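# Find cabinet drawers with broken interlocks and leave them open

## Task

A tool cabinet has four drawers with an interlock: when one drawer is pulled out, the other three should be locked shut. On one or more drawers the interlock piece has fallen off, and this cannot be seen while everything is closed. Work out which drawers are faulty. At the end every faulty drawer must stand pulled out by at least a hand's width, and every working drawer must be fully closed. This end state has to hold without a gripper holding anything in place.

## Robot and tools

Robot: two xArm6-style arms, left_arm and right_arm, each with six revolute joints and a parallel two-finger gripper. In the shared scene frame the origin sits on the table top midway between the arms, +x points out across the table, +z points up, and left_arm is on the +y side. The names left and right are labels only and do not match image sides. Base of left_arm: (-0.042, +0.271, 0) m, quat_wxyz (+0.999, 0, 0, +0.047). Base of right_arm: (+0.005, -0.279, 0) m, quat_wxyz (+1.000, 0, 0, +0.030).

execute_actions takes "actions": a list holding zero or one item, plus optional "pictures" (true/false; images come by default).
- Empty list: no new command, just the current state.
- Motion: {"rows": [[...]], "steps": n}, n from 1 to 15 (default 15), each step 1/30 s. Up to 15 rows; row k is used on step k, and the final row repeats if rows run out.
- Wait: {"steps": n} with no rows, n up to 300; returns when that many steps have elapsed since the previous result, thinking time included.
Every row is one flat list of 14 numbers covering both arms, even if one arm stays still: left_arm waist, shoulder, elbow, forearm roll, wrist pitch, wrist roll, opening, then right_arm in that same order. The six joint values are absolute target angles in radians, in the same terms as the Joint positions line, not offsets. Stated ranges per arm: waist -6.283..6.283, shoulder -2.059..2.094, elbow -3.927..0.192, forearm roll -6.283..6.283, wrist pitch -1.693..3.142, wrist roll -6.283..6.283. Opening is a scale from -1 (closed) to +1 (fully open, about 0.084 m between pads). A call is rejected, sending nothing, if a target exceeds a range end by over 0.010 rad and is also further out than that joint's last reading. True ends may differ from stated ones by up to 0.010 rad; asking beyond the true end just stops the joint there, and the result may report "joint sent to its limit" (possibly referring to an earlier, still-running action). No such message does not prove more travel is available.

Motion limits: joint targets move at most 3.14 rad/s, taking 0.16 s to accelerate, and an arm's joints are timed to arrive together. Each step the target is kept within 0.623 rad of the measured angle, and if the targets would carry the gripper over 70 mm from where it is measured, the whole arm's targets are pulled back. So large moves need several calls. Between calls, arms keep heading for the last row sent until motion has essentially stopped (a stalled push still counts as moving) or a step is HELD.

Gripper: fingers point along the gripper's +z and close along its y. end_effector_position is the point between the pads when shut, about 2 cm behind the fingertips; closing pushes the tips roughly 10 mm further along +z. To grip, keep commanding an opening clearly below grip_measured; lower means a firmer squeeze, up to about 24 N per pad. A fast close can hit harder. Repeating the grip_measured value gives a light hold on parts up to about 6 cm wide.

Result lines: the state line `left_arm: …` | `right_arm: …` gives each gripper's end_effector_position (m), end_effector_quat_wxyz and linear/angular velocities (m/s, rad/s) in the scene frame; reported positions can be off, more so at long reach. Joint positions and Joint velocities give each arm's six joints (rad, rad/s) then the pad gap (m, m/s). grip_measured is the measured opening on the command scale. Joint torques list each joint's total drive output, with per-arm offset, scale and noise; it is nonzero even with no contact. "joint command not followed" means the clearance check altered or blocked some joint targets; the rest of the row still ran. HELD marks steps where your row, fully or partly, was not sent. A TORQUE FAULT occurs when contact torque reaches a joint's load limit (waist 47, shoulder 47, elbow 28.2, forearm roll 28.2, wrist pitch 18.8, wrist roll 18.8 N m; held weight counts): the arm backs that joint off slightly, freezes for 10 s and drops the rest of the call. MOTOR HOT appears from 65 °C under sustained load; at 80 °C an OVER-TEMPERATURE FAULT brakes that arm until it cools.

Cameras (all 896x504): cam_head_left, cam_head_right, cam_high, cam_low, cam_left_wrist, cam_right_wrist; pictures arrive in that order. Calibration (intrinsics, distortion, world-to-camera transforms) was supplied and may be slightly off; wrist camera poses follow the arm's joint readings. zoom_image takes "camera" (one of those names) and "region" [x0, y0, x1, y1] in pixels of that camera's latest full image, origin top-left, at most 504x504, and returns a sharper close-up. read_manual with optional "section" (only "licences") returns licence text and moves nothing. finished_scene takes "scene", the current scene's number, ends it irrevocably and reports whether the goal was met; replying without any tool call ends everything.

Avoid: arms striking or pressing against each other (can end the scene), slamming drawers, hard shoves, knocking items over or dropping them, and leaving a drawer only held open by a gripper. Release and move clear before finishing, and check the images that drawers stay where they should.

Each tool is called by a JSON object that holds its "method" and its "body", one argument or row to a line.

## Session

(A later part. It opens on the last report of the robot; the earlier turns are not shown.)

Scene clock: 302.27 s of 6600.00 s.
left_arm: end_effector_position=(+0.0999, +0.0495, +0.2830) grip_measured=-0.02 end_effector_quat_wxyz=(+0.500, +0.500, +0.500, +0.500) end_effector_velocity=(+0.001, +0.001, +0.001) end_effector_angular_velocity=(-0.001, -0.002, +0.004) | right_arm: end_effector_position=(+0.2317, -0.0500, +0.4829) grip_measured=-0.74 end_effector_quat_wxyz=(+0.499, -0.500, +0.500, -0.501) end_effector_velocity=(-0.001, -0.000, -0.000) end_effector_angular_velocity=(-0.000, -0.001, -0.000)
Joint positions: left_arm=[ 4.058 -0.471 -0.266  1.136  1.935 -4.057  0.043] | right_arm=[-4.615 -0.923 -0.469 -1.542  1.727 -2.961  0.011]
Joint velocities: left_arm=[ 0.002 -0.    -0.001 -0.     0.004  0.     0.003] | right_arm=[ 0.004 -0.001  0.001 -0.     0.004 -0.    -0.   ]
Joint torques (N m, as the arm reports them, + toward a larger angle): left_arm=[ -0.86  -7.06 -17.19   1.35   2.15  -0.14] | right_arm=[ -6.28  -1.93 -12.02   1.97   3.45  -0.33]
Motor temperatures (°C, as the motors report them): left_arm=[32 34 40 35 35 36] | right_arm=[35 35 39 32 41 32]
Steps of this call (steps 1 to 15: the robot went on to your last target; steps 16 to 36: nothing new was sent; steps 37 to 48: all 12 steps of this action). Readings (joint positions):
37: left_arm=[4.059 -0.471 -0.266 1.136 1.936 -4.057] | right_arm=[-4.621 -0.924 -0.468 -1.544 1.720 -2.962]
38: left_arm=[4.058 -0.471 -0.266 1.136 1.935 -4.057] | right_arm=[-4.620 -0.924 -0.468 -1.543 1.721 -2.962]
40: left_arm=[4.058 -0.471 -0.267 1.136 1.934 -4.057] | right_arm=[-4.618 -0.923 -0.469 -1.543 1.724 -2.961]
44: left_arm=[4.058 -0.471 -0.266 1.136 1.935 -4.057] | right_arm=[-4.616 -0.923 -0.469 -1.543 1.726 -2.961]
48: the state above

{"method": "execute_actions", "body": {
  "actions": [
    {"rows": [[3.9213,-0.3653,-0.3569,1.0099,2.0091,-4.1183,0.0,-4.6140,-0.9232,-0.4688,-1.5422,1.7269,-2.9611,-0.55]], "steps": 12}
  ],
  "pictures": false
}}

{"method": "execute_actions", "body": {
  "actions": [
    {"rows": [[3.8705,-0.5986,-0.4540,1.1400,2.2028,-3.8027,0.0,-4.6140,-0.9232,-0.4688,-1.5422,1.7269,-2.9611,-1]], "steps": 15}
  ],
  "pictures": false
}}

{"method": "execute_actions", "body": {
  "actions": [
    {"rows": [[4.0733,-0.7624,-0.3339,1.3006,2.0502,-3.6829,0.0,-4.6140,-0.9232,-0.4688,-1.5422,1.7269,-2.9611,-1],[4.0733,-0.7624,-0.3339,1.3006,2.0502,-3.6829,0.0,-4.6140,-0.9232,-0.4688,-1.5422,1.7269,-2.9611,-1],[4.0733,-0.7624,-0.3339,1.3006,2.0502,-3.6829,0.0,-4.6140,-0.9232,-0.4688,-1.5422,1.7269,-2.9611,-1],[4.0733,-0.7624,-0.3339,1.3006,2.0502,-3.6829,0.0,-4.6140,-0.9232,-0.4688,-1.5422,1.7269,-2.9611,-1],[4.0733,-0.7624,-0.3339,1.3006,2.0502,-3.6829,0.0,-4.6140,-0.9232,-0.4688,-1.5422,1.7269,-2.9611,-1],[4.0733,-0.7624,-0.3339,1.3006,2.0502,-3.6829,0.0,-4.6140,-0.9232,-0.4688,-1.5422,1.7269,-2.9611,-1],[4.2765,-0.8579,-0.2711,1.4198,1.8788,-3.6069,0.0,-4.6140,-0.9232,-0.4688,-1.5422,1.7269,-2.9611,-1],[4.2765,-0.8579,-0.2711,1.4198,1.8788,-3.6069,0.0,-4.6140,-0.9232,-0.4688,-1.5422,1.7269,-2.9611,-1],[4.2765,-0.8579,-0.2711,1.4198,1.8788,-3.6069,0.0,-4.6140,-0.9232,-0.4688,-1.5422,1.7269,-2.9611,-1],[4.2765,-0.8579,-0.2711,1.4198,1.8788,-3.6069,0.0,-4.6140,-0.9232,-0.4688,-1.5422,1.7269,-2.9611,-1],[4.2765,-0.8579,-0.2711,1.4198,1.8788,-3.6069,0.0,-4.6140,-0.9232,-0.4688,-1.5422,1.7269,-2.9611,-1],[4.5231,-0.9101,-0.2387,1.5317,1.6577,-3.5651,0.0,-4.6140,-0.9232,-0.4688,-1.5422,1.7269,-2.9611,-1]], "steps": 15}
  ],
  "pictures": false
}}

{"method": "execute_actions", "body": {
  "actions": [
    {"rows": [[4.5231,-0.9101,-0.2387,1.5317,1.6577,-3.5651,0.0,-4.6140,-0.9232,-0.4688,-1.5422,1.7269,-2.9611,-1]], "steps": 12}
  ]
}}

Scene clock: 332.83 s of 6600.00 s.
left_arm: end_effector_position=(+0.0604, +0.0495, +0.2831) grip_measured=-0.01 end_effector_quat_wxyz=(+0.500, +0.500, +0.500, +0.500) end_effector_velocity=(-0.002, +0.003, +0.001) end_effector_angular_velocity=(-0.002, -0.003, +0.010) | right_arm: end_effector_position=(+0.2316, -0.0502, +0.4821) grip_measured=-0.57 end_effector_quat_wxyz=(+0.499, -0.500, +0.500, -0.501) end_effector_velocity=(-0.001, +0.003, +0.006) end_effector_angular_velocity=(+0.012, -0.006, +0.010)
Joint positions: left_arm=[ 3.923 -0.366 -0.356  1.011  2.008 -4.118  0.044] | right_arm=[-4.614 -0.923 -0.467 -1.541  1.728 -2.961  0.019]
Joint velocities: left_arm=[-0.007  0.005 -0.005 -0.014  0.012 -0.008 -0.   ] | right_arm=[ 0.003  0.    -0.011 -0.01  -0.006  0.     0.001]
Joint torques (N m, as the arm reports them, + toward a larger angle): left_arm=[ -0.7   -9.4  -16.6    1.08   2.09  -0.28] | right_arm=[ -1.84  -1.12 -16.67  -1.05   0.16  -0.29]
Motor temperatures (°C, as the motors report them): left_arm=[32 34 40 35 35 36] | right_arm=[35 35 38 32 42 32]
Steps of this call (steps 1 to 15: the robot went on to your last target; steps 16 to 90: nothing new was sent; then 27.17 s passed at rest; steps 91 to 102: all 12 steps of this action). Readings (joint positions):
91: left_arm=[4.058 -0.470 -0.267 1.136 1.936 -4.057] | right_arm=[-4.614 -0.923 -0.469 -1.542 1.727 -2.961]
92: left_arm=[4.050 -0.464 -0.272 1.127 1.942 -4.062] | right_arm=[-4.614 -0.923 -0.469 -1.542 1.727 -2.961]
94: left_arm=[3.996 -0.422 -0.308 1.077 1.971 -4.086] | right_arm=[-4.615 -0.924 -0.467 -1.540 1.729 -2.961]
98: left_arm=[3.928 -0.370 -0.353 1.018 2.004 -4.114] | right_arm=[-4.615 -0.923 -0.465 -1.539 1.729 -2.961]
102: the state above

Scene clock: 333.33 s of 6600.00 s.
left_arm: end_effector_position=(+0.0600, +0.0495, +0.3822) grip_measured=-0.01 end_effector_quat_wxyz=(+0.500, +0.500, +0.499, +0.500) end_effector_velocity=(+0.000, +0.001, +0.005) end_effector_angular_velocity=(+0.016, -0.008, +0.004) | right_arm: end_effector_position=(+0.2315, -0.0500, +0.4832) grip_measured=-0.74 end_effector_quat_wxyz=(+0.500, -0.500, +0.500, -0.500) end_effector_velocity=(-0.000, +0.000, +0.000) end_effector_angular_velocity=(+0.000, +0.000, +0.000)
Joint positions: left_arm=[ 3.871 -0.597 -0.452  1.139  2.201 -3.805  0.044] | right_arm=[-4.614 -0.923 -0.469 -1.542  1.727 -2.961  0.011]
Joint velocities: left_arm=[-0.003 -0.006 -0.002  0.008  0.014  0.026  0.   ] | right_arm=[ 0.  0. -0.  0.  0. -0. -0.]
Joint torques (N m, as the arm reports them, + toward a larger angle): left_arm=[ -0.87  -6.37 -19.56   1.68   1.64  -0.3 ] | right_arm=[ -1.06  -0.14 -14.78  -0.33  -0.69  -0.19]
Motor temperatures (°C, as the motors report them): left_arm=[32 34 40 35 35 36] | right_arm=[35 35 38 32 42 32]
Steps of this call (steps 1 to 15: all 15 steps of this action). Readings (joint positions):
1: left_arm=[3.922 -0.367 -0.356 1.011 2.009 -4.117] | right_arm=[-4.614 -0.923 -0.468 -1.541 1.728 -2.961]
2: left_arm=[3.921 -0.372 -0.358 1.015 2.015 -4.107] | right_arm=[-4.614 -0.924 -0.470 -1.542 1.728 -2.961]
4: left_arm=[3.910 -0.421 -0.376 1.044 2.057 -4.039] | right_arm=[-4.614 -0.924 -0.469 -1.542 1.728 -2.961]
8: left_arm=[3.882 -0.552 -0.437 1.114 2.161 -3.871] | right_arm=[-4.614 -0.924 -0.469 -1.543 1.728 -2.961]
15: the state above

Scene clock: 333.83 s of 6600.00 s.
left_arm: end_effector_position=(+0.1691, +0.0476, +0.3827) grip_measured=-0.01 end_effector_quat_wxyz=(+0.500, +0.500, +0.502, +0.498) end_effector_velocity=(+0.269, +0.008, +0.001) end_effector_angular_velocity=(-0.009, -0.001, +0.051) | right_arm: end_effector_position=(+0.2315, -0.0499, +0.4831) grip_measured=-0.74 end_effector_quat_wxyz=(+0.500, -0.500, +0.500, -0.500) end_effector_velocity=(-0.000, +0.000, -0.001) end_effector_angular_velocity=(-0.000, +0.001, +0.000)
Joint positions: left_arm=[ 4.364 -0.873 -0.262  1.459  1.799 -3.595  0.044] | right_arm=[-4.614 -0.923 -0.469 -1.542  1.727 -2.961  0.011]
Joint velocities: left_arm=[ 1.601 -0.368  0.23   0.724 -1.381  0.293 -0.   ] | right_arm=[-0.     0.     0.001  0.001 -0.001  0.001 -0.   ]
Joint torques (N m, as the arm reports them, + toward a larger angle): left_arm=[ -2.78  -0.99 -21.85   1.59   1.63  -0.21] | right_arm=[ -0.53   0.67 -14.15   0.11  -1.11  -0.18]
Motor temperatures (°C, as the motors report them): left_arm=[32 34 40 35 35 36] | right_arm=[35 35 38 32 42 32]
Steps of this call (steps 1 to 15: all 15 steps of this action). Readings (joint positions):
1: left_arm=[3.871 -0.597 -0.452 1.140 2.201 -3.804] | right_arm=[-4.614 -0.923 -0.469 -1.542 1.727 -2.961]
2: left_arm=[3.879 -0.604 -0.447 1.147 2.193 -3.797] | right_arm=[-4.614 -0.923 -0.469 -1.542 1.727 -2.961]
4: left_arm=[3.943 -0.657 -0.408 1.200 2.143 -3.757] | right_arm=[-4.614 -0.923 -0.469 -1.542 1.727 -2.961]
8: left_arm=[4.073 -0.759 -0.337 1.298 2.051 -3.686] | right_arm=[-4.614 -0.923 -0.469 -1.542 1.727 -2.961]
15: the state above

Scene clock: 334.23 s of 6600.00 s.
left_arm: end_effector_position=(+0.1946, +0.0493, +0.3829) grip_measured=-0.01 end_effector_quat_wxyz=(+0.500, +0.500, +0.500, +0.500) end_effector_velocity=(+0.001, +0.001, +0.001) end_effector_angular_velocity=(-0.001, -0.001, +0.001) | right_arm: end_effector_position=(+0.2315, -0.0499, +0.4831) grip_measured=-0.74 end_effector_quat_wxyz=(+0.500, -0.500, +0.500, -0.500) end_effector_velocity=(+0.000, -0.001, +0.000) end_effector_angular_velocity=(-0.001, -0.000, -0.002)
Joint positions: left_arm=[ 4.521 -0.91  -0.239  1.531  1.658 -3.565  0.044] | right_arm=[-4.614 -0.923 -0.469 -1.542  1.727 -2.961  0.011]
Joint velocities: left_arm=[ 0.008 -0.003  0.001  0.004 -0.006  0.002 -0.   ] | right_arm=[-0.     0.    -0.     0.     0.002 -0.001 -0.   ]
Joint torques (N m, as the arm reports them, + toward a larger angle): left_arm=[ -1.01  -2.1  -22.15   1.65   1.39  -0.27] | right_arm=[ -0.26   0.9  -13.83   0.21  -1.42  -0.11]
Motor temperatures (°C, as the motors report them): left_arm=[32 34 40 35 35 36] | right_arm=[35 35 38 32 42 32]
Steps of this call (steps 1 to 12: all 12 steps of this action). Readings (joint positions):
1: left_arm=[4.415 -0.885 -0.255 1.482 1.756 -3.585] | right_arm=[-4.614 -0.923 -0.469 -1.542 1.727 -2.961]
2: left_arm=[4.457 -0.894 -0.249 1.500 1.720 -3.578] | right_arm=[-4.614 -0.923 -0.469 -1.542 1.727 -2.961]
4: left_arm=[4.505 -0.905 -0.242 1.522 1.678 -3.569] | right_arm=[-4.614 -0.923 -0.469 -1.542 1.727 -2.961]
8: left_arm=[4.520 -0.909 -0.239 1.530 1.660 -3.566] | right_arm=[-4.614 -0.923 -0.469 -1.542 1.727 -2.961]
12: the state above
camera_calibration (this result's frames):
cam_left_wrist: T_world_to_cam=[[0.00581369, -0.000354256, 0.999983, -0.352889], [-0.0141058, -0.9999, -0.000272218, 0.113993], [0.999884, -0.014104, -0.00581811, -0.059762], [0, 0, 0, 1]] pos_world=[0.0634146, 0.113014, 0.352567]
cam_right_wrist: T_world_to_cam=[[-0.0127931, -0.00918675, -0.999876, 0.517211], [0.00503318, 0.999945, -0.00925177, 0.118892], [0.999905, -0.00515092, -0.0127462, -0.092815], [0, 0, 0, 1]] pos_world=[0.0988246, -0.114612, 0.517064]

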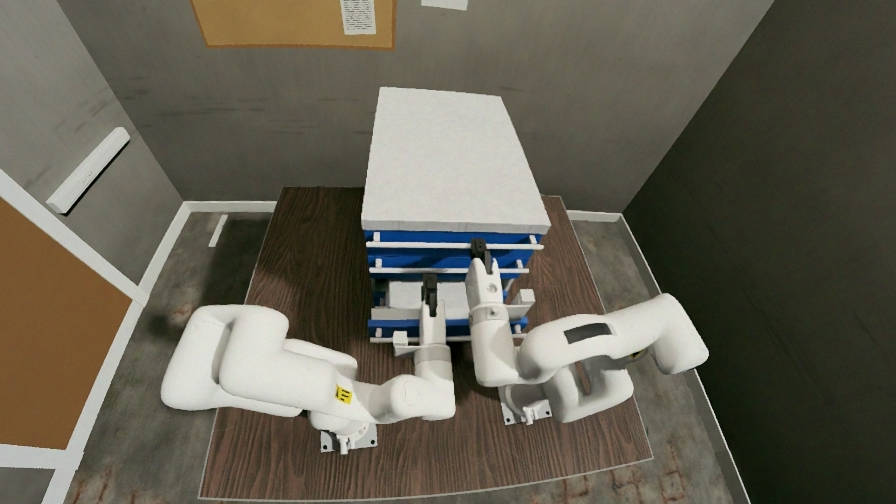

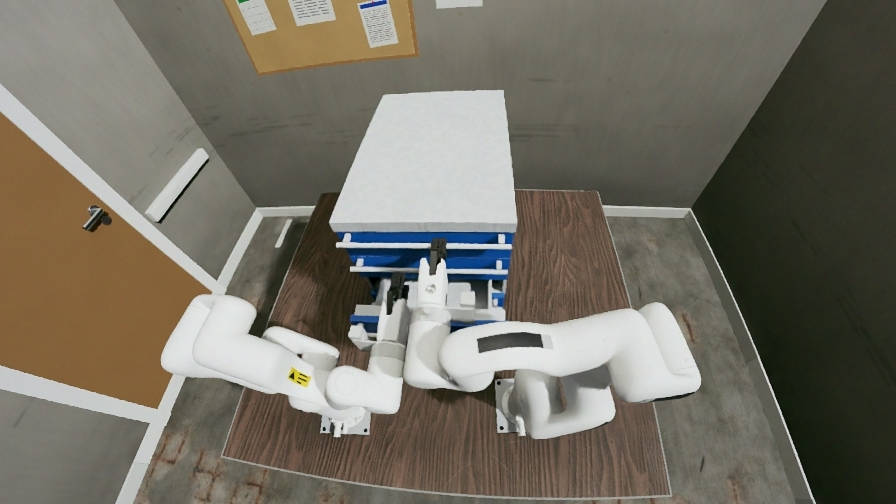

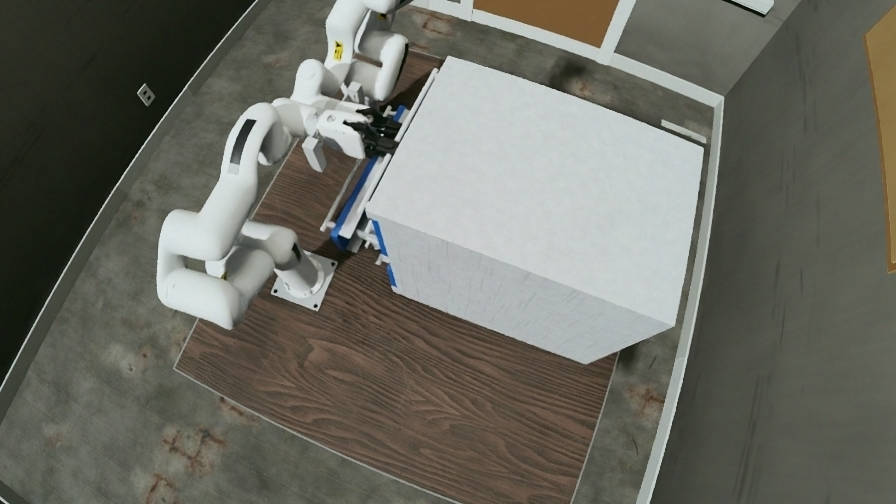

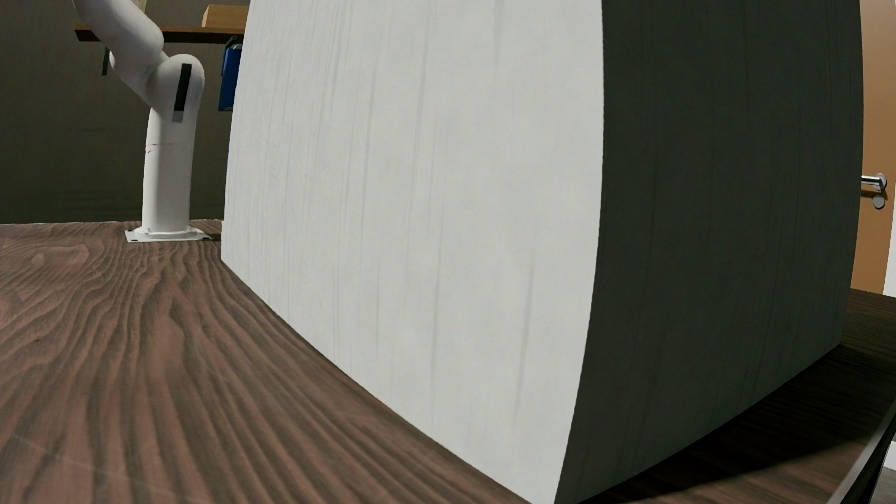

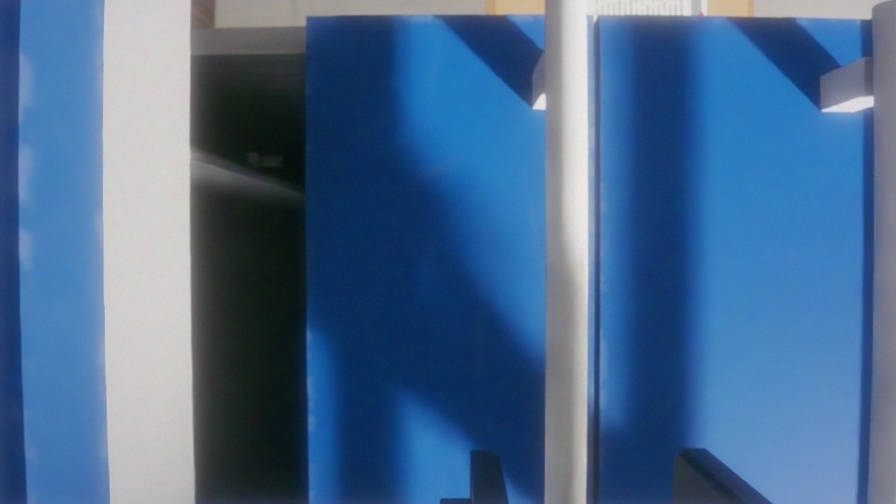

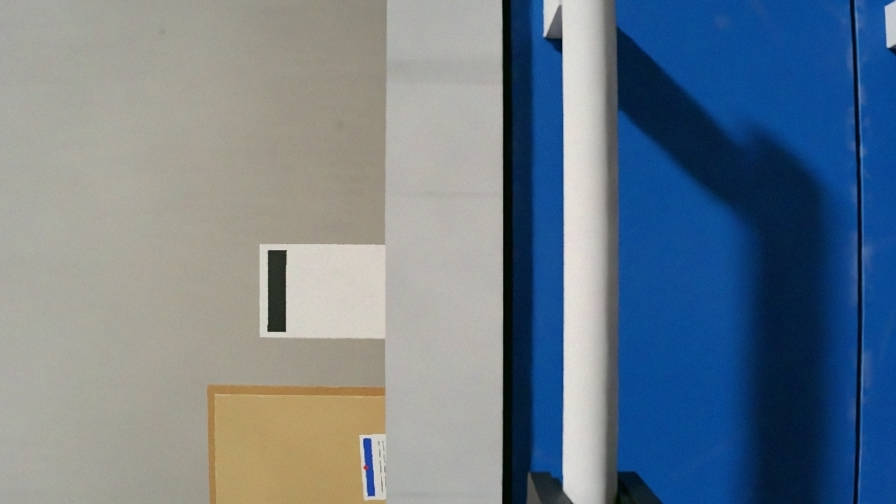

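Aligned same as before. Advance, grip.

{"method": "execute_actions", "body": {
  "actions": [
    {"rows": [[4.6546,-0.9136,-0.2366,1.5856,1.5377,-3.5626,0.0,-4.6140,-0.9232,-0.4688,-1.5422,1.7269,-2.9611,-1],[4.6546,-0.9136,-0.2366,1.5856,1.5377,-3.5626,0.0,-4.6140,-0.9232,-0.4688,-1.5422,1.7269,-2.9611,-1],[4.6546,-0.9136,-0.2366,1.5856,1.5377,-3.5626,0.0,-4.6140,-0.9232,-0.4688,-1.5422,1.7269,-2.9611,-1],[4.6546,-0.9136,-0.2366,1.5856,1.5377,-3.5626,0.0,-4.6140,-0.9232,-0.4688,-1.5422,1.7269,-2.9611,-1],[4.6546,-0.9136,-0.2366,1.5856,1.5377,-3.5626,0.0,-4.6140,-0.9232,-0.4688,-1.5422,1.7269,-2.9611,-1],[4.7847,-0.9013,-0.2441,1.6400,1.4195,-3.5726,-0.3,-4.6140,-0.9232,-0.4688,-1.5422,1.7269,-2.9611,-1]], "steps": 15}
  ],
  "pictures": false
}}

{"method": "execute_actions", "body": {
  "actions": [
    {"rows": [[4.7847,-0.9013,-0.2441,1.6400,1.4195,-3.5726,-0.3,-4.6140,-0.9232,-0.4688,-1.5422,1.7269,-2.9611,-1]], "steps": 8}
  ],
  "pictures": false
}}

{"method": "execute_actions", "body": {
  "actions": [
    {"rows": [[4.7847,-0.9013,-0.2441,1.6400,1.4195,-3.5726,-1,-4.6140,-0.9232,-0.4688,-1.5422,1.7269,-2.9611,-1]], "steps": 10}
  ],
  "pictures": false
}}

{"method": "execute_actions", "body": {
  "actions": [
    {"rows": [[4.7587,-0.9043,-0.2423,1.6291,1.4431,-3.5702,-1,-4.6140,-0.9232,-0.4688,-1.5422,1.7269,-2.9611,-1]], "steps": 10}
  ]
}}

Scene clock: 338.70 s of 6600.00 s.
left_arm: end_effector_position=(+0.2345, +0.0497, +0.3830) grip_measured=-0.31 end_effector_quat_wxyz=(+0.500, +0.500, +0.500, +0.500) end_effector_velocity=(+0.003, -0.005, -0.002) end_effector_angular_velocity=(+0.002, +0.004, -0.022) | right_arm: end_effector_position=(+0.2314, -0.0498, +0.4829) grip_measured=-0.74 end_effector_quat_wxyz=(+0.500, -0.500, +0.500, -0.500) end_effector_velocity=(+0.000, -0.001, +0.000) end_effector_angular_velocity=(+0.002, +0.000, -0.003)
Joint positions: left_arm=[ 4.782 -0.901 -0.244  1.639  1.423 -3.572  0.03 ] | right_arm=[-4.614 -0.923 -0.469 -1.542  1.727 -2.961  0.011]
Joint velocities: left_arm=[ 0.03   0.004 -0.002  0.018 -0.049 -0.003 -0.002] | right_arm=[-0.    -0.    -0.001  0.     0.002  0.001 -0.   ]
Joint torques (N m, as the arm reports them, + toward a larger angle): left_arm=[ -1.16  -2.59 -22.73   1.28   1.36  -0.28] | right_arm=[  0.21   1.71 -12.7    0.87  -1.9   -0.23]
Motor temperatures (°C, as the motors report them): left_arm=[32 34 40 35 35 36] | right_arm=[35 35 38 32 41 32]
Steps of this call (steps 1 to 15: the robot went on to your last target; steps 16 to 90: nothing new was sent; then 0.97 s passed at rest; steps 91 to 105: all 15 steps of this action). Readings (joint positions):
91: left_arm=[4.524 -0.910 -0.239 1.532 1.657 -3.565] | right_arm=[-4.614 -0.923 -0.469 -1.542 1.727 -2.961]
92: left_arm=[4.531 -0.910 -0.239 1.536 1.648 -3.565] | right_arm=[-4.614 -0.923 -0.469 -1.542 1.727 -2.961]
94: left_arm=[4.585 -0.912 -0.238 1.558 1.599 -3.564] | right_arm=[-4.614 -0.923 -0.469 -1.542 1.727 -2.961]
98: left_arm=[4.683 -0.910 -0.239 1.598 1.511 -3.566] | right_arm=[-4.614 -0.923 -0.469 -1.542 1.727 -2.961]
105: the state above

Scene clock: 338.97 s of 6600.00 s.
left_arm: end_effector_position=(+0.2348, +0.0495, +0.3830) grip_measured=-0.32 end_effector_quat_wxyz=(+0.500, +0.500, +0.500, +0.500) end_effector_velocity=(+0.001, +0.001, +0.000) end_effector_angular_velocity=(-0.000, -0.000, +0.002) | right_arm: end_effector_position=(+0.2314, -0.0498, +0.4829) grip_measured=-0.74 end_effector_quat_wxyz=(+0.500, -0.500, +0.500, -0.500) end_effector_velocity=(-0.000, +0.000, +0.000) end_effector_angular_velocity=(+0.001, -0.000, +0.001)
Joint positions: left_arm=[ 4.784 -0.901 -0.244  1.64   1.42  -3.573  0.03 ] | right_arm=[-4.614 -0.923 -0.469 -1.542  1.727 -2.961  0.011]
Joint velocities: left_arm=[ 0.004  0.    -0.001  0.001 -0.002  0.    -0.   ] | right_arm=[ 0.     0.    -0.001 -0.    -0.     0.    -0.   ]
Joint torques (N m, as the arm reports them, + toward a larger angle): left_arm=[ -1.1   -2.82 -22.85   1.3    1.38  -0.19] | right_arm=[  0.21   1.74 -12.72   0.81  -1.99  -0.16]
Motor temperatures (°C, as the motors report them): left_arm=[32 34 40 35 35 36] | right_arm=[35 35 38 32 41 32]
Steps of this call (steps 1 to 8: all 8 steps of this action). Readings (joint positions):
1: left_arm=[4.782 -0.901 -0.244 1.639 1.422 -3.572] | right_arm=[-4.614 -0.923 -0.469 -1.542 1.727 -2.961]
2: left_arm=[4.783 -0.901 -0.244 1.639 1.421 -3.573] | right_arm=[-4.614 -0.923 -0.469 -1.542 1.727 -2.961]
4: left_arm=[4.783 -0.901 -0.244 1.640 1.420 -3.573] | right_arm=[-4.614 -0.923 -0.469 -1.542 1.727 -2.961]
8: the state above

Scene clock: 339.30 s of 6600.00 s.
left_arm: end_effector_position=(+0.2349, +0.0496, +0.3832) grip_measured=-0.74 end_effector_quat_wxyz=(+0.500, +0.500, +0.500, +0.500) end_effector_velocity=(+0.000, +0.000, +0.000) end_effector_angular_velocity=(-0.001, -0.000, +0.001) | right_arm: end_effector_position=(+0.2314, -0.0498, +0.4829) grip_measured=-0.74 end_effector_quat_wxyz=(+0.500, -0.500, +0.500, -0.500) end_effector_velocity=(-0.000, +0.000, +0.000) end_effector_angular_velocity=(+0.001, +0.000, +0.000)
Joint positions: left_arm=[ 4.784 -0.901 -0.244  1.64   1.42  -3.573  0.011] | right_arm=[-4.614 -0.923 -0.469 -1.542  1.727 -2.961  0.011]
Joint velocities: left_arm=[ 0.    -0.    -0.001 -0.     0.001 -0.    -0.   ] | right_arm=[-0. -0. -0.  0. -0.  0. -0.]
Joint torques (N m, as the arm reports them, + toward a larger angle): left_arm=[ -0.69  -2.22 -22.26   1.29   1.25  -0.24] | right_arm=[  0.95   1.84 -12.63   0.69  -1.98  -0.13]
Motor temperatures (°C, as the motors report them): left_arm=[32 34 40 35 35 36] | right_arm=[35 35 38 32 41 32]
Steps of this call (steps 1 to 10: all 10 steps of this action). Readings (joint positions):
1: left_arm=[4.784 -0.901 -0.244 1.640 1.420 -3.573] | right_arm=[-4.614 -0.923 -0.469 -1.542 1.727 -2.961]
2: left_arm=[4.784 -0.901 -0.244 1.640 1.420 -3.573] | right_arm=[-4.614 -0.923 -0.469 -1.542 1.727 -2.961]
4: left_arm=[4.784 -0.901 -0.244 1.640 1.420 -3.573] | right_arm=[-4.614 -0.923 -0.469 -1.542 1.727 -2.961]
8: left_arm=[4.784 -0.901 -0.244 1.640 1.420 -3.573] | right_arm=[-4.614 -0.923 -0.469 -1.542 1.727 -2.961]
10: the state above

Scene clock: 339.63 s of 6600.00 s.
left_arm: end_effector_position=(+0.2311, +0.0496, +0.3832) grip_measured=-0.74 end_effector_quat_wxyz=(+0.500, +0.500, +0.500, +0.500) end_effector_velocity=(-0.001, +0.000, -0.000) end_effector_angular_velocity=(+0.001, +0.000, +0.002) | right_arm: end_effector_position=(+0.2314, -0.0498, +0.4829) grip_measured=-0.74 end_effector_quat_wxyz=(+0.500, -0.500, +0.500, -0.500) end_effector_velocity=(+0.000, -0.000, +0.000) end_effector_angular_velocity=(-0.000, -0.000, -0.000)
Joint positions: left_arm=[ 4.76  -0.904 -0.242  1.629  1.443 -3.57   0.011] | right_arm=[-4.614 -0.923 -0.469 -1.542  1.727 -2.961  0.011]
Joint velocities: left_arm=[-0.007  0.     0.001 -0.004  0.009  0.001 -0.   ] | right_arm=[-0.  0. -0. -0. -0. -0.  0.]
Joint torques (N m, as the arm reports them, + toward a larger angle): left_arm=[ -2.6   -3.17 -22.16   1.15   1.25  -0.22] | right_arm=[  0.42   1.47 -12.77   0.6   -1.87  -0.12]
Motor temperatures (°C, as the motors report them): left_arm=[32 34 40 35 35 36] | right_arm=[35 35 38 32 41 32]
Steps of this call (steps 1 to 10: all 10 steps of this action). Readings (joint positions):
1: left_arm=[4.784 -0.901 -0.244 1.640 1.420 -3.573] | right_arm=[-4.614 -0.923 -0.469 -1.542 1.727 -2.961]
2: left_arm=[4.780 -0.902 -0.244 1.638 1.424 -3.572] | right_arm=[-4.614 -0.923 -0.469 -1.542 1.727 -2.961]
4: left_arm=[4.769 -0.903 -0.243 1.633 1.434 -3.571] | right_arm=[-4.614 -0.923 -0.469 -1.542 1.727 -2.961]
8: left_arm=[4.760 -0.904 -0.242 1.630 1.442 -3.570] | right_arm=[-4.614 -0.923 -0.469 -1.542 1.727 -2.961]
10: the state above
camera_calibration (this result's frames):
cam_left_wrist: T_world_to_cam=[[0.00523474, 0.000740379, 0.999986, -0.353271], [-0.0125343, -0.999921, 0.000805945, 0.114031], [0.999908, -0.0125384, -0.00522504, -0.096568], [0, 0, 0, 1]] pos_world=[0.0998376, 0.113072, 0.35267]
cam_right_wrist: T_world_to_cam=[[-0.0128973, -0.00954341, -0.999871, 0.51707], [0.00475663, 0.999943, -0.00960545, 0.119031], [0.999906, -0.0048799, -0.0128511, -0.0927111], [0, 0, 0, 1]] pos_world=[0.0988049, -0.114542, 0.516955]

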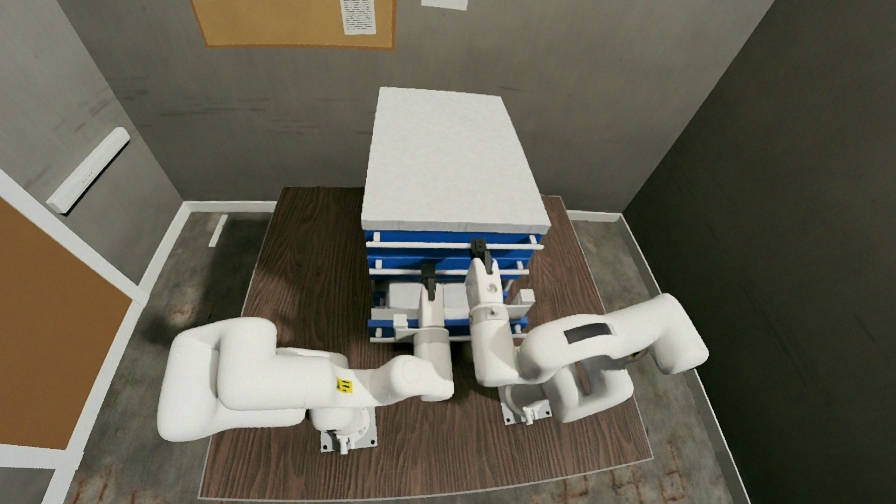

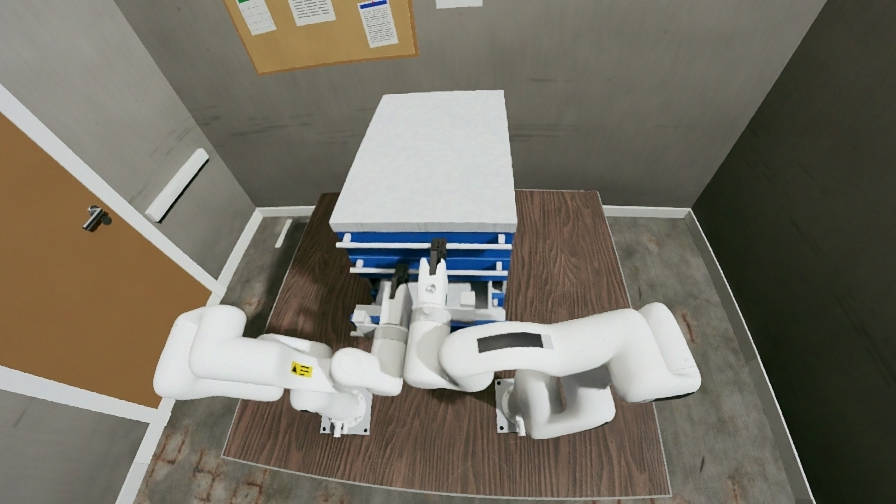

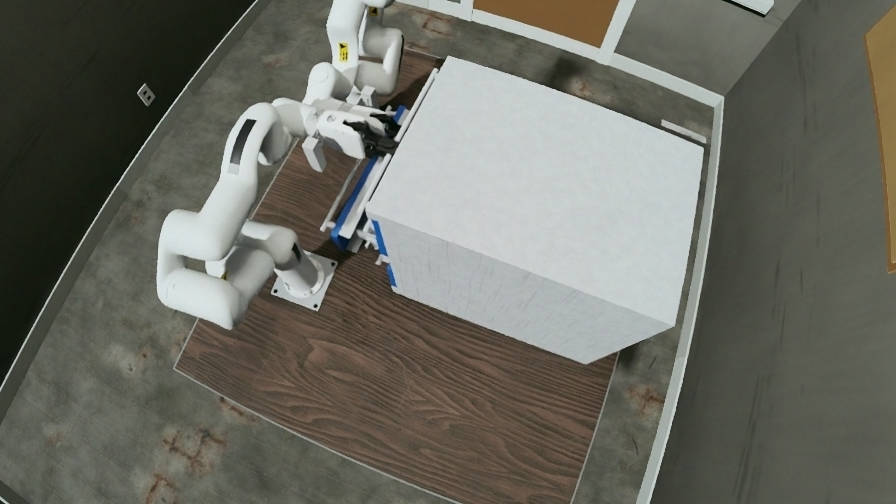

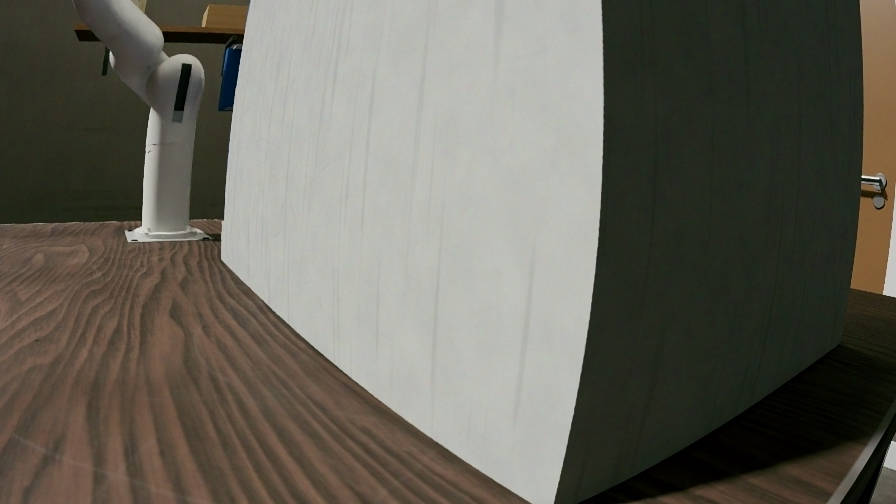

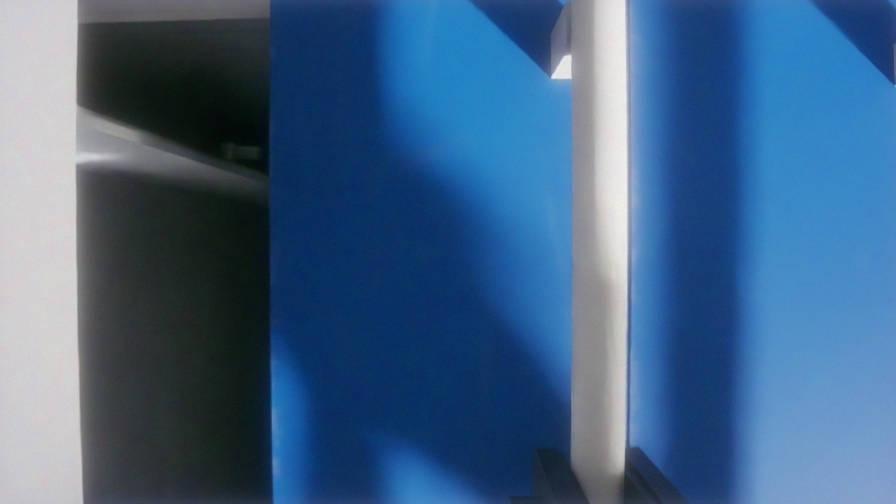

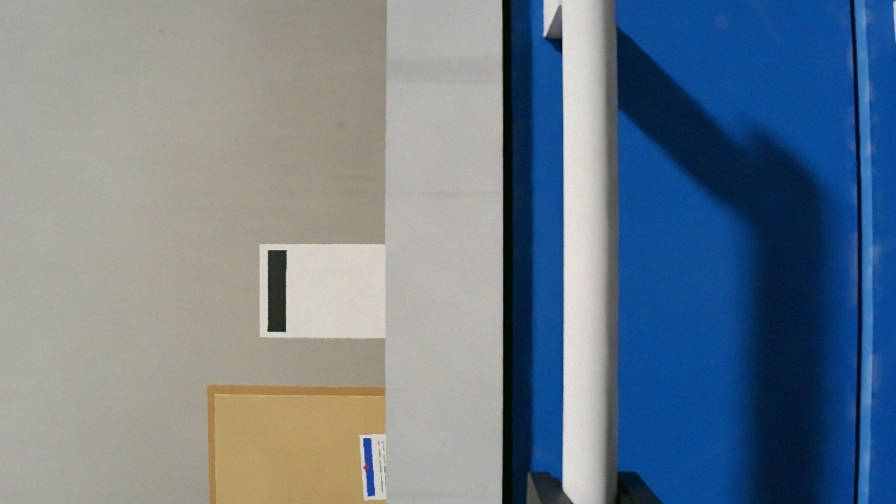

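{"method": "execute_actions", "body": {
  "actions": [
    {"rows": [[4.7197,-0.9094,-0.2392,1.6128,1.4786,-3.5661,-1,-4.6140,-0.9232,-0.4688,-1.5422,1.7269,-2.9611,-1],[4.7197,-0.9094,-0.2392,1.6128,1.4786,-3.5661,-1,-4.6140,-0.9232,-0.4688,-1.5422,1.7269,-2.9611,-1],[4.7197,-0.9094,-0.2392,1.6128,1.4786,-3.5661,-1,-4.6140,-0.9232,-0.4688,-1.5422,1.7269,-2.9611,-1],[4.7197,-0.9094,-0.2392,1.6128,1.4786,-3.5661,-1,-4.6140,-0.9232,-0.4688,-1.5422,1.7269,-2.9611,-1],[4.7197,-0.9094,-0.2392,1.6128,1.4786,-3.5661,-1,-4.6140,-0.9232,-0.4688,-1.5422,1.7269,-2.9611,-1],[4.7197,-0.9094,-0.2392,1.6128,1.4786,-3.5661,-1,-4.6140,-0.9232,-0.4688,-1.5422,1.7269,-2.9611,-1],[4.6872,-0.9120,-0.2376,1.5992,1.5081,-3.5640,-1,-4.6140,-0.9232,-0.4688,-1.5422,1.7269,-2.9611,-1],[4.6872,-0.9120,-0.2376,1.5992,1.5081,-3.5640,-1,-4.6140,-0.9232,-0.4688,-1.5422,1.7269,-2.9611,-1],[4.6872,-0.9120,-0.2376,1.5992,1.5081,-3.5640,-1,-4.6140,-0.9232,-0.4688,-1.5422,1.7269,-2.9611,-1],[4.6546,-0.9136,-0.2366,1.5856,1.5377,-3.5626,-1,-4.6140,-0.9232,-0.4688,-1.5422,1.7269,-2.9611,-1]], "steps": 15}
  ],
  "pictures": false
}}

Scene clock: 343.37 s of 6600.00 s.
left_arm: end_effector_position=(+0.2157, +0.0495, +0.3831) grip_measured=-0.74 end_effector_quat_wxyz=(+0.500, +0.500, +0.500, +0.500) end_effector_velocity=(-0.013, +0.000, -0.001) end_effector_angular_velocity=(+0.003, +0.000, +0.000) | right_arm: end_effector_position=(+0.2314, -0.0498, +0.4829) grip_measured=-0.74 end_effector_quat_wxyz=(+0.500, -0.500, +0.500, -0.500) end_effector_velocity=(+0.000, -0.000, -0.000) end_effector_angular_velocity=(-0.001, -0.000, -0.001)
Joint positions: left_arm=[ 4.66  -0.913 -0.237  1.588  1.532 -3.563  0.011] | right_arm=[-4.614 -0.923 -0.469 -1.542  1.727 -2.961  0.011]
Joint velocities: left_arm=[-0.083 -0.003  0.003 -0.034  0.076  0.004 -0.   ] | right_arm=[-0.     0.     0.001  0.     0.001 -0.    -0.   ]
Joint torques (N m, as the arm reports them, + toward a larger angle): left_arm=[ -1.49  -1.63 -21.73   1.42   0.4   -0.23] | right_arm=[  0.44   1.46 -12.5    0.56  -2.05  -0.19]
Motor temperatures (°C, as the motors report them): left_arm=[32 34 41 35 35 36] | right_arm=[35 35 38 32 41 32]
Steps of this call (steps 1 to 15: the robot went on to your last target; steps 16 to 90: nothing new was sent; then 0.23 s passed at rest; steps 91 to 105: all 15 steps of this action). Readings (joint positions):
91: left_arm=[4.758 -0.904 -0.242 1.629 1.444 -3.570] | right_arm=[-4.614 -0.923 -0.469 -1.542 1.727 -2.961]
92: left_arm=[4.752 -0.905 -0.242 1.626 1.449 -3.569] | right_arm=[-4.614 -0.923 -0.469 -1.542 1.727 -2.961]
94: left_arm=[4.734 -0.908 -0.240 1.619 1.465 -3.568] | right_arm=[-4.614 -0.923 -0.469 -1.542 1.727 -2.961]
98: left_arm=[4.716 -0.910 -0.239 1.611 1.482 -3.566] | right_arm=[-4.614 -0.923 -0.469 -1.542 1.727 -2.961]
105: the state above

{"method": "execute_actions", "body": {
  "actions": [
    {"rows": [[4.5888,-0.9138,-0.2365,1.5587,1.5978,-3.5623,-1,-4.6140,-0.9232,-0.4688,-1.5422,1.7269,-2.9611,-1],[4.5888,-0.9138,-0.2365,1.5587,1.5978,-3.5623,-1,-4.6140,-0.9232,-0.4688,-1.5422,1.7269,-2.9611,-1],[4.5888,-0.9138,-0.2365,1.5587,1.5978,-3.5623,-1,-4.6140,-0.9232,-0.4688,-1.5422,1.7269,-2.9611,-1],[4.5231,-0.9101,-0.2387,1.5317,1.6577,-3.5651,-1,-4.6140,-0.9232,-0.4688,-1.5422,1.7269,-2.9611,-1],[4.5231,-0.9101,-0.2387,1.5317,1.6577,-3.5651,-1,-4.6140,-0.9232,-0.4688,-1.5422,1.7269,-2.9611,-1],[4.5231,-0.9101,-0.2387,1.5317,1.6577,-3.5651,-1,-4.6140,-0.9232,-0.4688,-1.5422,1.7269,-2.9611,-1],[4.4585,-0.9023,-0.2435,1.5044,1.7163,-3.5716,-1,-4.6140,-0.9232,-0.4688,-1.5422,1.7269,-2.9611,-1],[4.4585,-0.9023,-0.2435,1.5044,1.7163,-3.5716,-1,-4.6140,-0.9232,-0.4688,-1.5422,1.7269,-2.9611,-1],[4.4585,-0.9023,-0.2435,1.5044,1.7163,-3.5716,-1,-4.6140,-0.9232,-0.4688,-1.5422,1.7269,-2.9611,-1],[4.3955,-0.8909,-0.2505,1.4767,1.7732,-3.5810,-1,-4.6140,-0.9232,-0.4688,-1.5422,1.7269,-2.9611,-1]], "steps": 15}
  ],
  "pictures": false
}}

{"method": "execute_actions", "body": {
  "actions": [
    {"rows": [[4.3955,-0.8909,-0.2505,1.4767,1.7732,-3.5810,-1,-4.5955,-0.9199,-0.4709,-1.5385,1.7450,-2.9590,-1]], "steps": 12}
  ],
  "pictures": false
}}

Scene clock: 348.03 s of 6600.00 s.
left_arm: end_effector_position=(+0.1768, +0.0495, +0.3829) grip_measured=-0.74 end_effector_quat_wxyz=(+0.500, +0.500, +0.500, +0.500) end_effector_velocity=(-0.031, +0.001, +0.000) end_effector_angular_velocity=(+0.002, -0.001, -0.001) | right_arm: end_effector_position=(+0.2314, -0.0498, +0.4829) grip_measured=-0.74 end_effector_quat_wxyz=(+0.500, -0.500, +0.500, -0.500) end_effector_velocity=(+0.000, -0.000, +0.000) end_effector_angular_velocity=(+0.000, -0.000, -0.002)
Joint positions: left_arm=[ 4.408 -0.893 -0.249  1.482  1.762 -3.579  0.011] | right_arm=[-4.614 -0.923 -0.469 -1.542  1.727 -2.961  0.011]
Joint velocities: left_arm=[-0.198  0.033 -0.021 -0.086  0.177 -0.027 -0.   ] | right_arm=[ 0.     0.    -0.001  0.     0.002 -0.001 -0.   ]
Joint torques (N m, as the arm reports them, + toward a larger angle): left_arm=[  2.46  -2.12 -20.3    1.65   0.26  -0.2 ] | right_arm=[  0.17   1.67 -12.47   0.74  -2.2   -0.17]
Motor temperatures (°C, as the motors report them): left_arm=[32 34 41 35 35 36] | right_arm=[35 35 38 32 41 32]
Steps of this call (steps 1 to 15: the robot went on to your last target; steps 16 to 90: nothing new was sent; then 1.17 s passed at rest; steps 91 to 105: all 15 steps of this action). Readings (joint positions):
91: left_arm=[4.654 -0.914 -0.237 1.585 1.538 -3.563] | right_arm=[-4.614 -0.923 -0.469 -1.542 1.727 -2.961]
92: left_arm=[4.647 -0.913 -0.237 1.582 1.546 -3.563] | right_arm=[-4.614 -0.923 -0.469 -1.542 1.727 -2.961]
94: left_arm=[4.615 -0.914 -0.237 1.570 1.574 -3.562] | right_arm=[-4.614 -0.923 -0.469 -1.542 1.727 -2.961]
98: left_arm=[4.536 -0.910 -0.239 1.537 1.646 -3.565] | right_arm=[-4.614 -0.923 -0.469 -1.542 1.727 -2.961]
105: the state above

Scene clock: 348.43 s of 6600.00 s.
left_arm: end_effector_position=(+0.1750, +0.0496, +0.3830) grip_measured=-0.74 end_effector_quat_wxyz=(+0.500, +0.500, +0.500, +0.500) end_effector_velocity=(-0.000, +0.000, -0.000) end_effector_angular_velocity=(+0.000, -0.000, +0.000) | right_arm: end_effector_position=(+0.2285, -0.0497, +0.4830) grip_measured=-0.74 end_effector_quat_wxyz=(+0.500, -0.500, +0.500, -0.500) end_effector_velocity=(-0.000, -0.000, +0.000) end_effector_angular_velocity=(-0.000, -0.001, -0.001)
Joint positions: left_arm=[ 4.396 -0.891 -0.25   1.477  1.773 -3.581  0.011] | right_arm=[-4.596 -0.92  -0.471 -1.538  1.745 -2.959  0.011]
Joint velocities: left_arm=[-0.002 -0.001  0.001 -0.001  0.002 -0.    -0.   ] | right_arm=[ 0.002  0.    -0.    -0.     0.004  0.    -0.   ]
Joint torques (N m, as the arm reports them, + toward a larger angle): left_arm=[ -1.64  -2.07 -20.77   1.13   1.51  -0.31] | right_arm=[  1.58   2.06 -12.7    0.7   -2.38  -0.25]
Motor temperatures (°C, as the motors report them): left_arm=[32 34 41 35 35 36] | right_arm=[35 35 38 32 41 32]
Steps of this call (steps 1 to 12: all 12 steps of this action). Readings (joint positions):
1: left_arm=[4.403 -0.892 -0.250 1.480 1.766 -3.580] | right_arm=[-4.614 -0.923 -0.469 -1.542 1.727 -2.961]
2: left_arm=[4.400 -0.892 -0.250 1.479 1.769 -3.580] | right_arm=[-4.610 -0.922 -0.469 -1.541 1.731 -2.961]
4: left_arm=[4.398 -0.891 -0.250 1.478 1.771 -3.581] | right_arm=[-4.603 -0.921 -0.470 -1.540 1.739 -2.960]
8: left_arm=[4.396 -0.891 -0.250 1.477 1.772 -3.581] | right_arm=[-4.597 -0.920 -0.471 -1.539 1.744 -2.959]
12: the state above

{"method": "execute_actions", "body": {
  "actions": [
    {"rows": [[4.3955,-0.8909,-0.2505,1.4767,1.7732,-3.5810,-1,-4.5770,-0.9165,-0.4729,-1.5347,1.7631,-2.9569,-1]], "steps": 12}
  ],
  "pictures": false
}}

Scene clock: 349.87 s of 6600.00 s.
left_arm: end_effector_position=(+0.1749, +0.0496, +0.3830) grip_measured=-0.74 end_effector_quat_wxyz=(+0.500, +0.500, +0.500, +0.500) end_effector_velocity=(-0.000, -0.000, -0.000) end_effector_angular_velocity=(+0.000, -0.000, -0.000) | right_arm: end_effector_position=(+0.2258, -0.0496, +0.4830) grip_measured=-0.74 end_effector_quat_wxyz=(+0.499, -0.500, +0.500, -0.500) end_effector_velocity=(-0.001, +0.000, +0.000) end_effector_angular_velocity=(+0.002, +0.001, +0.002)
Joint positions: left_arm=[ 4.395 -0.891 -0.25   1.477  1.773 -3.581  0.011] | right_arm=[-4.579 -0.916 -0.473 -1.535  1.763 -2.957  0.011]
Joint velocities: left_arm=[ 0.     0.001  0.     0.    -0.    -0.001 -0.   ] | right_arm=[ 0.005 -0.    -0.002  0.002  0.003 -0.    -0.   ]
Joint torques (N m, as the arm reports them, + toward a larger angle): left_arm=[ -0.9   -2.2  -21.14   1.39   1.77  -0.28] | right_arm=[  6.33   1.56 -13.02   0.49  -3.01  -0.23]
Motor temperatures (°C, as the motors report them): left_arm=[32 34 41 35 35 36] | right_arm=[35 35 38 32 41 32]
Steps of this call (steps 1 to 15: the robot went on to your last target; steps 16 to 31: nothing new was sent; steps 32 to 43: all 12 steps of this action). Readings (joint positions):
32: left_arm=[4.395 -0.891 -0.250 1.477 1.773 -3.581] | right_arm=[-4.595 -0.920 -0.471 -1.538 1.746 -2.959]
33: left_arm=[4.395 -0.891 -0.250 1.477 1.773 -3.581] | right_arm=[-4.592 -0.919 -0.471 -1.538 1.749 -2.959]
35: left_arm=[4.395 -0.891 -0.250 1.477 1.773 -3.581] | right_arm=[-4.584 -0.918 -0.472 -1.536 1.757 -2.958]
39: left_arm=[4.395 -0.891 -0.250 1.477 1.773 -3.581] | right_arm=[-4.579 -0.917 -0.473 -1.535 1.762 -2.957]
43: the state above

{"method": "execute_actions", "body": {
  "actions": [
    {"rows": [[4.3955,-0.8909,-0.2505,1.4767,1.7732,-3.5810,-1,-4.5720,-0.9156,-0.4735,-1.5337,1.7679,-2.9563,-1]], "steps": 10}
  ],
  "pictures": false
}}

Scene clock: 351.20 s of 6600.00 s.
left_arm: end_effector_position=(+0.1749, +0.0496, +0.3830) grip_measured=-0.74 end_effector_quat_wxyz=(+0.500, +0.500, +0.500, +0.500) end_effector_velocity=(+0.000, +0.001, +0.000) end_effector_angular_velocity=(-0.001, -0.001, +0.002) | right_arm: end_effector_position=(+0.2247, -0.0494, +0.4830) grip_measured=-0.74 end_effector_quat_wxyz=(+0.500, -0.500, +0.500, -0.500) end_effector_velocity=(-0.000, +0.000, -0.001) end_effector_angular_velocity=(-0.002, +0.000, -0.000)
Joint positions: left_arm=[ 4.395 -0.891 -0.25   1.477  1.773 -3.581  0.011] | right_arm=[-4.572 -0.916 -0.473 -1.534  1.768 -2.956  0.011]
Joint velocities: left_arm=[ 0.    -0.001  0.     0.     0.002 -0.    -0.   ] | right_arm=[ 0.     0.001  0.001  0.001  0.001 -0.    -0.   ]
Joint torques (N m, as the arm reports them, + toward a larger angle): left_arm=[ -0.46  -2.35 -21.19   1.32   1.92  -0.27] | right_arm=[  8.29   2.37 -13.31   0.43  -3.73  -0.25]
Motor temperatures (°C, as the motors report them): left_arm=[32 34 41 35 35 36] | right_arm=[35 35 38 32 42 32]
Steps of this call (steps 1 to 15: the robot went on to your last target; steps 16 to 30: nothing new was sent; steps 31 to 40: all 10 steps of this action). Readings (joint positions):
31: left_arm=[4.395 -0.891 -0.250 1.477 1.773 -3.581] | right_arm=[-4.577 -0.917 -0.473 -1.535 1.764 -2.957]
32: left_arm=[4.395 -0.891 -0.250 1.477 1.773 -3.581] | right_arm=[-4.576 -0.916 -0.473 -1.534 1.764 -2.957]
34: left_arm=[4.395 -0.891 -0.250 1.477 1.773 -3.581] | right_arm=[-4.574 -0.916 -0.473 -1.534 1.766 -2.957]
38: left_arm=[4.395 -0.891 -0.250 1.477 1.773 -3.581] | right_arm=[-4.572 -0.916 -0.473 -1.534 1.768 -2.956]
40: the state above

{"method": "execute_actions", "body": {
  "actions": [
    {"rows": [[4.4585,-0.9023,-0.2435,1.5044,1.7163,-3.5716,-1,-4.6017,-0.9210,-0.4702,-1.5397,1.7390,-2.9597,-1],[4.4585,-0.9023,-0.2435,1.5044,1.7163,-3.5716,-1,-4.6017,-0.9210,-0.4702,-1.5397,1.7390,-2.9597,-1],[4.4585,-0.9023,-0.2435,1.5044,1.7163,-3.5716,-1,-4.6017,-0.9210,-0.4702,-1.5397,1.7390,-2.9597,-1],[4.5231,-0.9101,-0.2387,1.5317,1.6577,-3.5651,-1,-4.6017,-0.9210,-0.4702,-1.5397,1.7390,-2.9597,-1],[4.5231,-0.9101,-0.2387,1.5317,1.6577,-3.5651,-1,-4.6017,-0.9210,-0.4702,-1.5397,1.7390,-2.9597,-1],[4.5231,-0.9101,-0.2387,1.5317,1.6577,-3.5651,-1,-4.6017,-0.9210,-0.4702,-1.5397,1.7390,-2.9597,-1],[4.5888,-0.9138,-0.2365,1.5587,1.5978,-3.5623,-1,-4.6017,-0.9210,-0.4702,-1.5397,1.7390,-2.9597,-1],[4.5888,-0.9138,-0.2365,1.5587,1.5978,-3.5623,-1,-4.6017,-0.9210,-0.4702,-1.5397,1.7390,-2.9597,-1],[4.5888,-0.9138,-0.2365,1.5587,1.5978,-3.5623,-1,-4.6017,-0.9210,-0.4702,-1.5397,1.7390,-2.9597,-1],[4.6546,-0.9136,-0.2366,1.5856,1.5377,-3.5626,-1,-4.6017,-0.9210,-0.4702,-1.5397,1.7390,-2.9597,-1],[4.6546,-0.9136,-0.2366,1.5856,1.5377,-3.5626,-1,-4.6017,-0.9210,-0.4702,-1.5397,1.7390,-2.9597,-1],[4.6546,-0.9136,-0.2366,1.5856,1.5377,-3.5626,-1,-4.6017,-0.9210,-0.4702,-1.5397,1.7390,-2.9597,-1],[4.6872,-0.9120,-0.2376,1.5992,1.5081,-3.5640,-1,-4.6017,-0.9210,-0.4702,-1.5397,1.7390,-2.9597,-1],[4.6872,-0.9120,-0.2376,1.5992,1.5081,-3.5640,-1,-4.6017,-0.9210,-0.4702,-1.5397,1.7390,-2.9597,-1],[4.6872,-0.9120,-0.2376,1.5992,1.5081,-3.5640,-1,-4.6017,-0.9210,-0.4702,-1.5397,1.7390,-2.9597,-1]], "steps": 15}
  ],
  "pictures": false
}}

{"method": "execute_actions", "body": {
  "actions": [
    {"rows": [[4.7197,-0.9094,-0.2392,1.6128,1.4786,-3.5661,-1,-4.6017,-0.9210,-0.4702,-1.5397,1.7390,-2.9597,-1],[4.7197,-0.9094,-0.2392,1.6128,1.4786,-3.5661,-1,-4.6017,-0.9210,-0.4702,-1.5397,1.7390,-2.9597,-1],[4.7197,-0.9094,-0.2392,1.6128,1.4786,-3.5661,-1,-4.6017,-0.9210,-0.4702,-1.5397,1.7390,-2.9597,-1],[4.7197,-0.9094,-0.2392,1.6128,1.4786,-3.5661,-1,-4.6017,-0.9210,-0.4702,-1.5397,1.7390,-2.9597,-1],[4.7587,-0.9043,-0.2423,1.6291,1.4431,-3.5702,-1,-4.6017,-0.9210,-0.4702,-1.5397,1.7390,-2.9597,-1],[4.7587,-0.9043,-0.2423,1.6291,1.4431,-3.5702,-1,-4.6017,-0.9210,-0.4702,-1.5397,1.7390,-2.9597,-1],[4.7587,-0.9043,-0.2423,1.6291,1.4431,-3.5702,-1,-4.6017,-0.9210,-0.4702,-1.5397,1.7390,-2.9597,-1],[4.7587,-0.9043,-0.2423,1.6291,1.4431,-3.5702,-1,-4.6017,-0.9210,-0.4702,-1.5397,1.7390,-2.9597,-1],[4.7847,-0.9013,-0.2441,1.6400,1.4195,-3.5726,-1,-4.6017,-0.9210,-0.4702,-1.5397,1.7390,-2.9597,-1]], "steps": 15}
  ],
  "pictures": false
}}

{"method": "execute_actions", "body": {
  "actions": [
    {"steps": 10}
  ],
  "pictures": false
}}

Scene clock: 359.57 s of 6600.00 s.
left_arm: end_effector_position=(+0.2148, +0.0496, +0.3831) grip_measured=-0.74 end_effector_quat_wxyz=(+0.500, +0.500, +0.500, +0.500) end_effector_velocity=(+0.069, +0.001, +0.001) end_effector_angular_velocity=(+0.002, -0.002, +0.002) | right_arm: end_effector_position=(+0.2292, -0.0493, +0.4830) grip_measured=-0.74 end_effector_quat_wxyz=(+0.500, -0.500, +0.500, -0.500) end_effector_velocity=(+0.001, -0.000, -0.000) end_effector_angular_velocity=(-0.001, -0.001, -0.002)
Joint positions: left_arm=[ 4.653 -0.913 -0.237  1.585  1.54  -3.563  0.011] | right_arm=[-4.601 -0.921 -0.47  -1.54   1.739 -2.96   0.011]
Joint velocities: left_arm=[ 0.452  0.01  -0.007  0.186 -0.41  -0.007 -0.   ] | right_arm=[-0.004  0.001  0.    -0.001 -0.003 -0.    -0.   ]
Joint torques (N m, as the arm reports them, + toward a larger angle): left_arm=[ -3.62  -2.25 -21.93   0.84   2.11  -0.38] | right_arm=[  0.92   2.83 -13.34   0.1   -3.78  -0.18]
Motor temperatures (°C, as the motors report them): left_arm=[32 34 41 35 35 36] | right_arm=[35 35 39 32 42 32]
Steps of this call (steps 1 to 15: the robot went on to your last target; steps 16 to 90: nothing new was sent; then 4.87 s passed at rest; steps 91 to 105: all 15 steps of this action). Readings (joint positions):
91: left_arm=[4.396 -0.891 -0.250 1.477 1.773 -3.581] | right_arm=[-4.573 -0.916 -0.473 -1.534 1.767 -2.956]
92: left_arm=[4.403 -0.893 -0.250 1.480 1.765 -3.580] | right_arm=[-4.577 -0.917 -0.473 -1.535 1.762 -2.957]
94: left_arm=[4.433 -0.898 -0.246 1.493 1.739 -3.575] | right_arm=[-4.588 -0.920 -0.471 -1.537 1.750 -2.958]
98: left_arm=[4.511 -0.908 -0.240 1.526 1.669 -3.567] | right_arm=[-4.598 -0.921 -0.470 -1.539 1.741 -2.960]
105: the state above

Scene clock: 360.07 s of 6600.00 s.
left_arm: end_effector_position=(+0.2345, +0.0496, +0.3832) grip_measured=-0.74 end_effector_quat_wxyz=(+0.500, +0.500, +0.500, +0.500) end_effector_velocity=(+0.005, -0.002, +0.000) end_effector_angular_velocity=(-0.001, +0.001, -0.007) | right_arm: end_effector_position=(+0.2294, -0.0494, +0.4830) grip_measured=-0.74 end_effector_quat_wxyz=(+0.500, -0.500, +0.500, -0.500) end_effector_velocity=(+0.000, -0.000, +0.000) end_effector_angular_velocity=(-0.000, -0.000, -0.001)
Joint positions: left_arm=[ 4.782 -0.902 -0.244  1.639  1.422 -3.572  0.011] | right_arm=[-4.601 -0.921 -0.47  -1.54   1.739 -2.96   0.011]
Joint velocities: left_arm=[ 0.036  0.004 -0.004  0.017 -0.039 -0.003  0.   ] | right_arm=[-0.    -0.    -0.     0.     0.001 -0.001 -0.   ]
Joint torques (N m, as the arm reports them, + toward a larger angle): left_arm=[ -0.7   -2.33 -21.74   1.01   1.39  -0.18] | right_arm=[  0.15   1.99 -13.16   0.37  -2.93  -0.16]
Motor temperatures (°C, as the motors report them): left_arm=[32 34 41 35 35 36] | right_arm=[35 35 39 32 42 32]
Steps of this call (steps 1 to 15: all 15 steps of this action). Readings (joint positions):
1: left_arm=[4.667 -0.912 -0.237 1.591 1.527 -3.564] | right_arm=[-4.601 -0.921 -0.470 -1.540 1.738 -2.960]
2: left_arm=[4.679 -0.912 -0.238 1.596 1.516 -3.564] | right_arm=[-4.601 -0.921 -0.470 -1.540 1.738 -2.960]
4: left_arm=[4.702 -0.910 -0.239 1.605 1.495 -3.565] | right_arm=[-4.601 -0.921 -0.470 -1.540 1.738 -2.960]
8: left_arm=[4.741 -0.907 -0.241 1.621 1.460 -3.568] | right_arm=[-4.601 -0.921 -0.470 -1.540 1.738 -2.960]
15: the state above

Scene clock: 360.40 s of 6600.00 s.
left_arm: end_effector_position=(+0.2349, +0.0496, +0.3831) grip_measured=-0.74 end_effector_quat_wxyz=(+0.500, +0.500, +0.500, +0.500) end_effector_velocity=(+0.000, +0.000, -0.001) end_effector_angular_velocity=(+0.001, +0.000, +0.001) | right_arm: end_effector_position=(+0.2294, -0.0495, +0.4830) grip_measured=-0.74 end_effector_quat_wxyz=(+0.500, -0.500, +0.500, -0.500) end_effector_velocity=(+0.000, -0.000, -0.000) end_effector_angular_velocity=(-0.000, +0.001, -0.001)
Joint positions: left_arm=[ 4.784 -0.901 -0.244  1.64   1.42  -3.573  0.011] | right_arm=[-4.602 -0.921 -0.47  -1.54   1.739 -2.96   0.011]
Joint velocities: left_arm=[ 0.001 -0.     0.002  0.001 -0.001 -0.    -0.   ] | right_arm=[ 0.    -0.    -0.     0.001  0.001 -0.    -0.   ]
Joint torques (N m, as the arm reports them, + toward a larger angle): left_arm=[ -0.07  -1.89 -21.7    1.     1.3   -0.14] | right_arm=[  0.01   2.36 -12.93   0.51  -2.65  -0.28]
Motor temperatures (°C, as the motors report them): left_arm=[32 34 41 35 35 36] | right_arm=[35 35 39 32 42 32]
Steps of this call (steps 1 to 10: the robot went on to your last target). Readings (joint positions):
1: left_arm=[4.783 -0.901 -0.244 1.639 1.421 -3.572] | right_arm=[-4.602 -0.921 -0.470 -1.540 1.739 -2.960]
2: left_arm=[4.783 -0.901 -0.244 1.640 1.421 -3.572] | right_arm=[-4.602 -0.921 -0.470 -1.540 1.739 -2.960]
4: left_arm=[4.784 -0.901 -0.244 1.640 1.420 -3.573] | right_arm=[-4.602 -0.921 -0.470 -1.540 1.739 -2.960]
8: left_arm=[4.784 -0.901 -0.244 1.640 1.420 -3.573] | right_arm=[-4.602 -0.921 -0.470 -1.540 1.739 -2.960]
10: the state above


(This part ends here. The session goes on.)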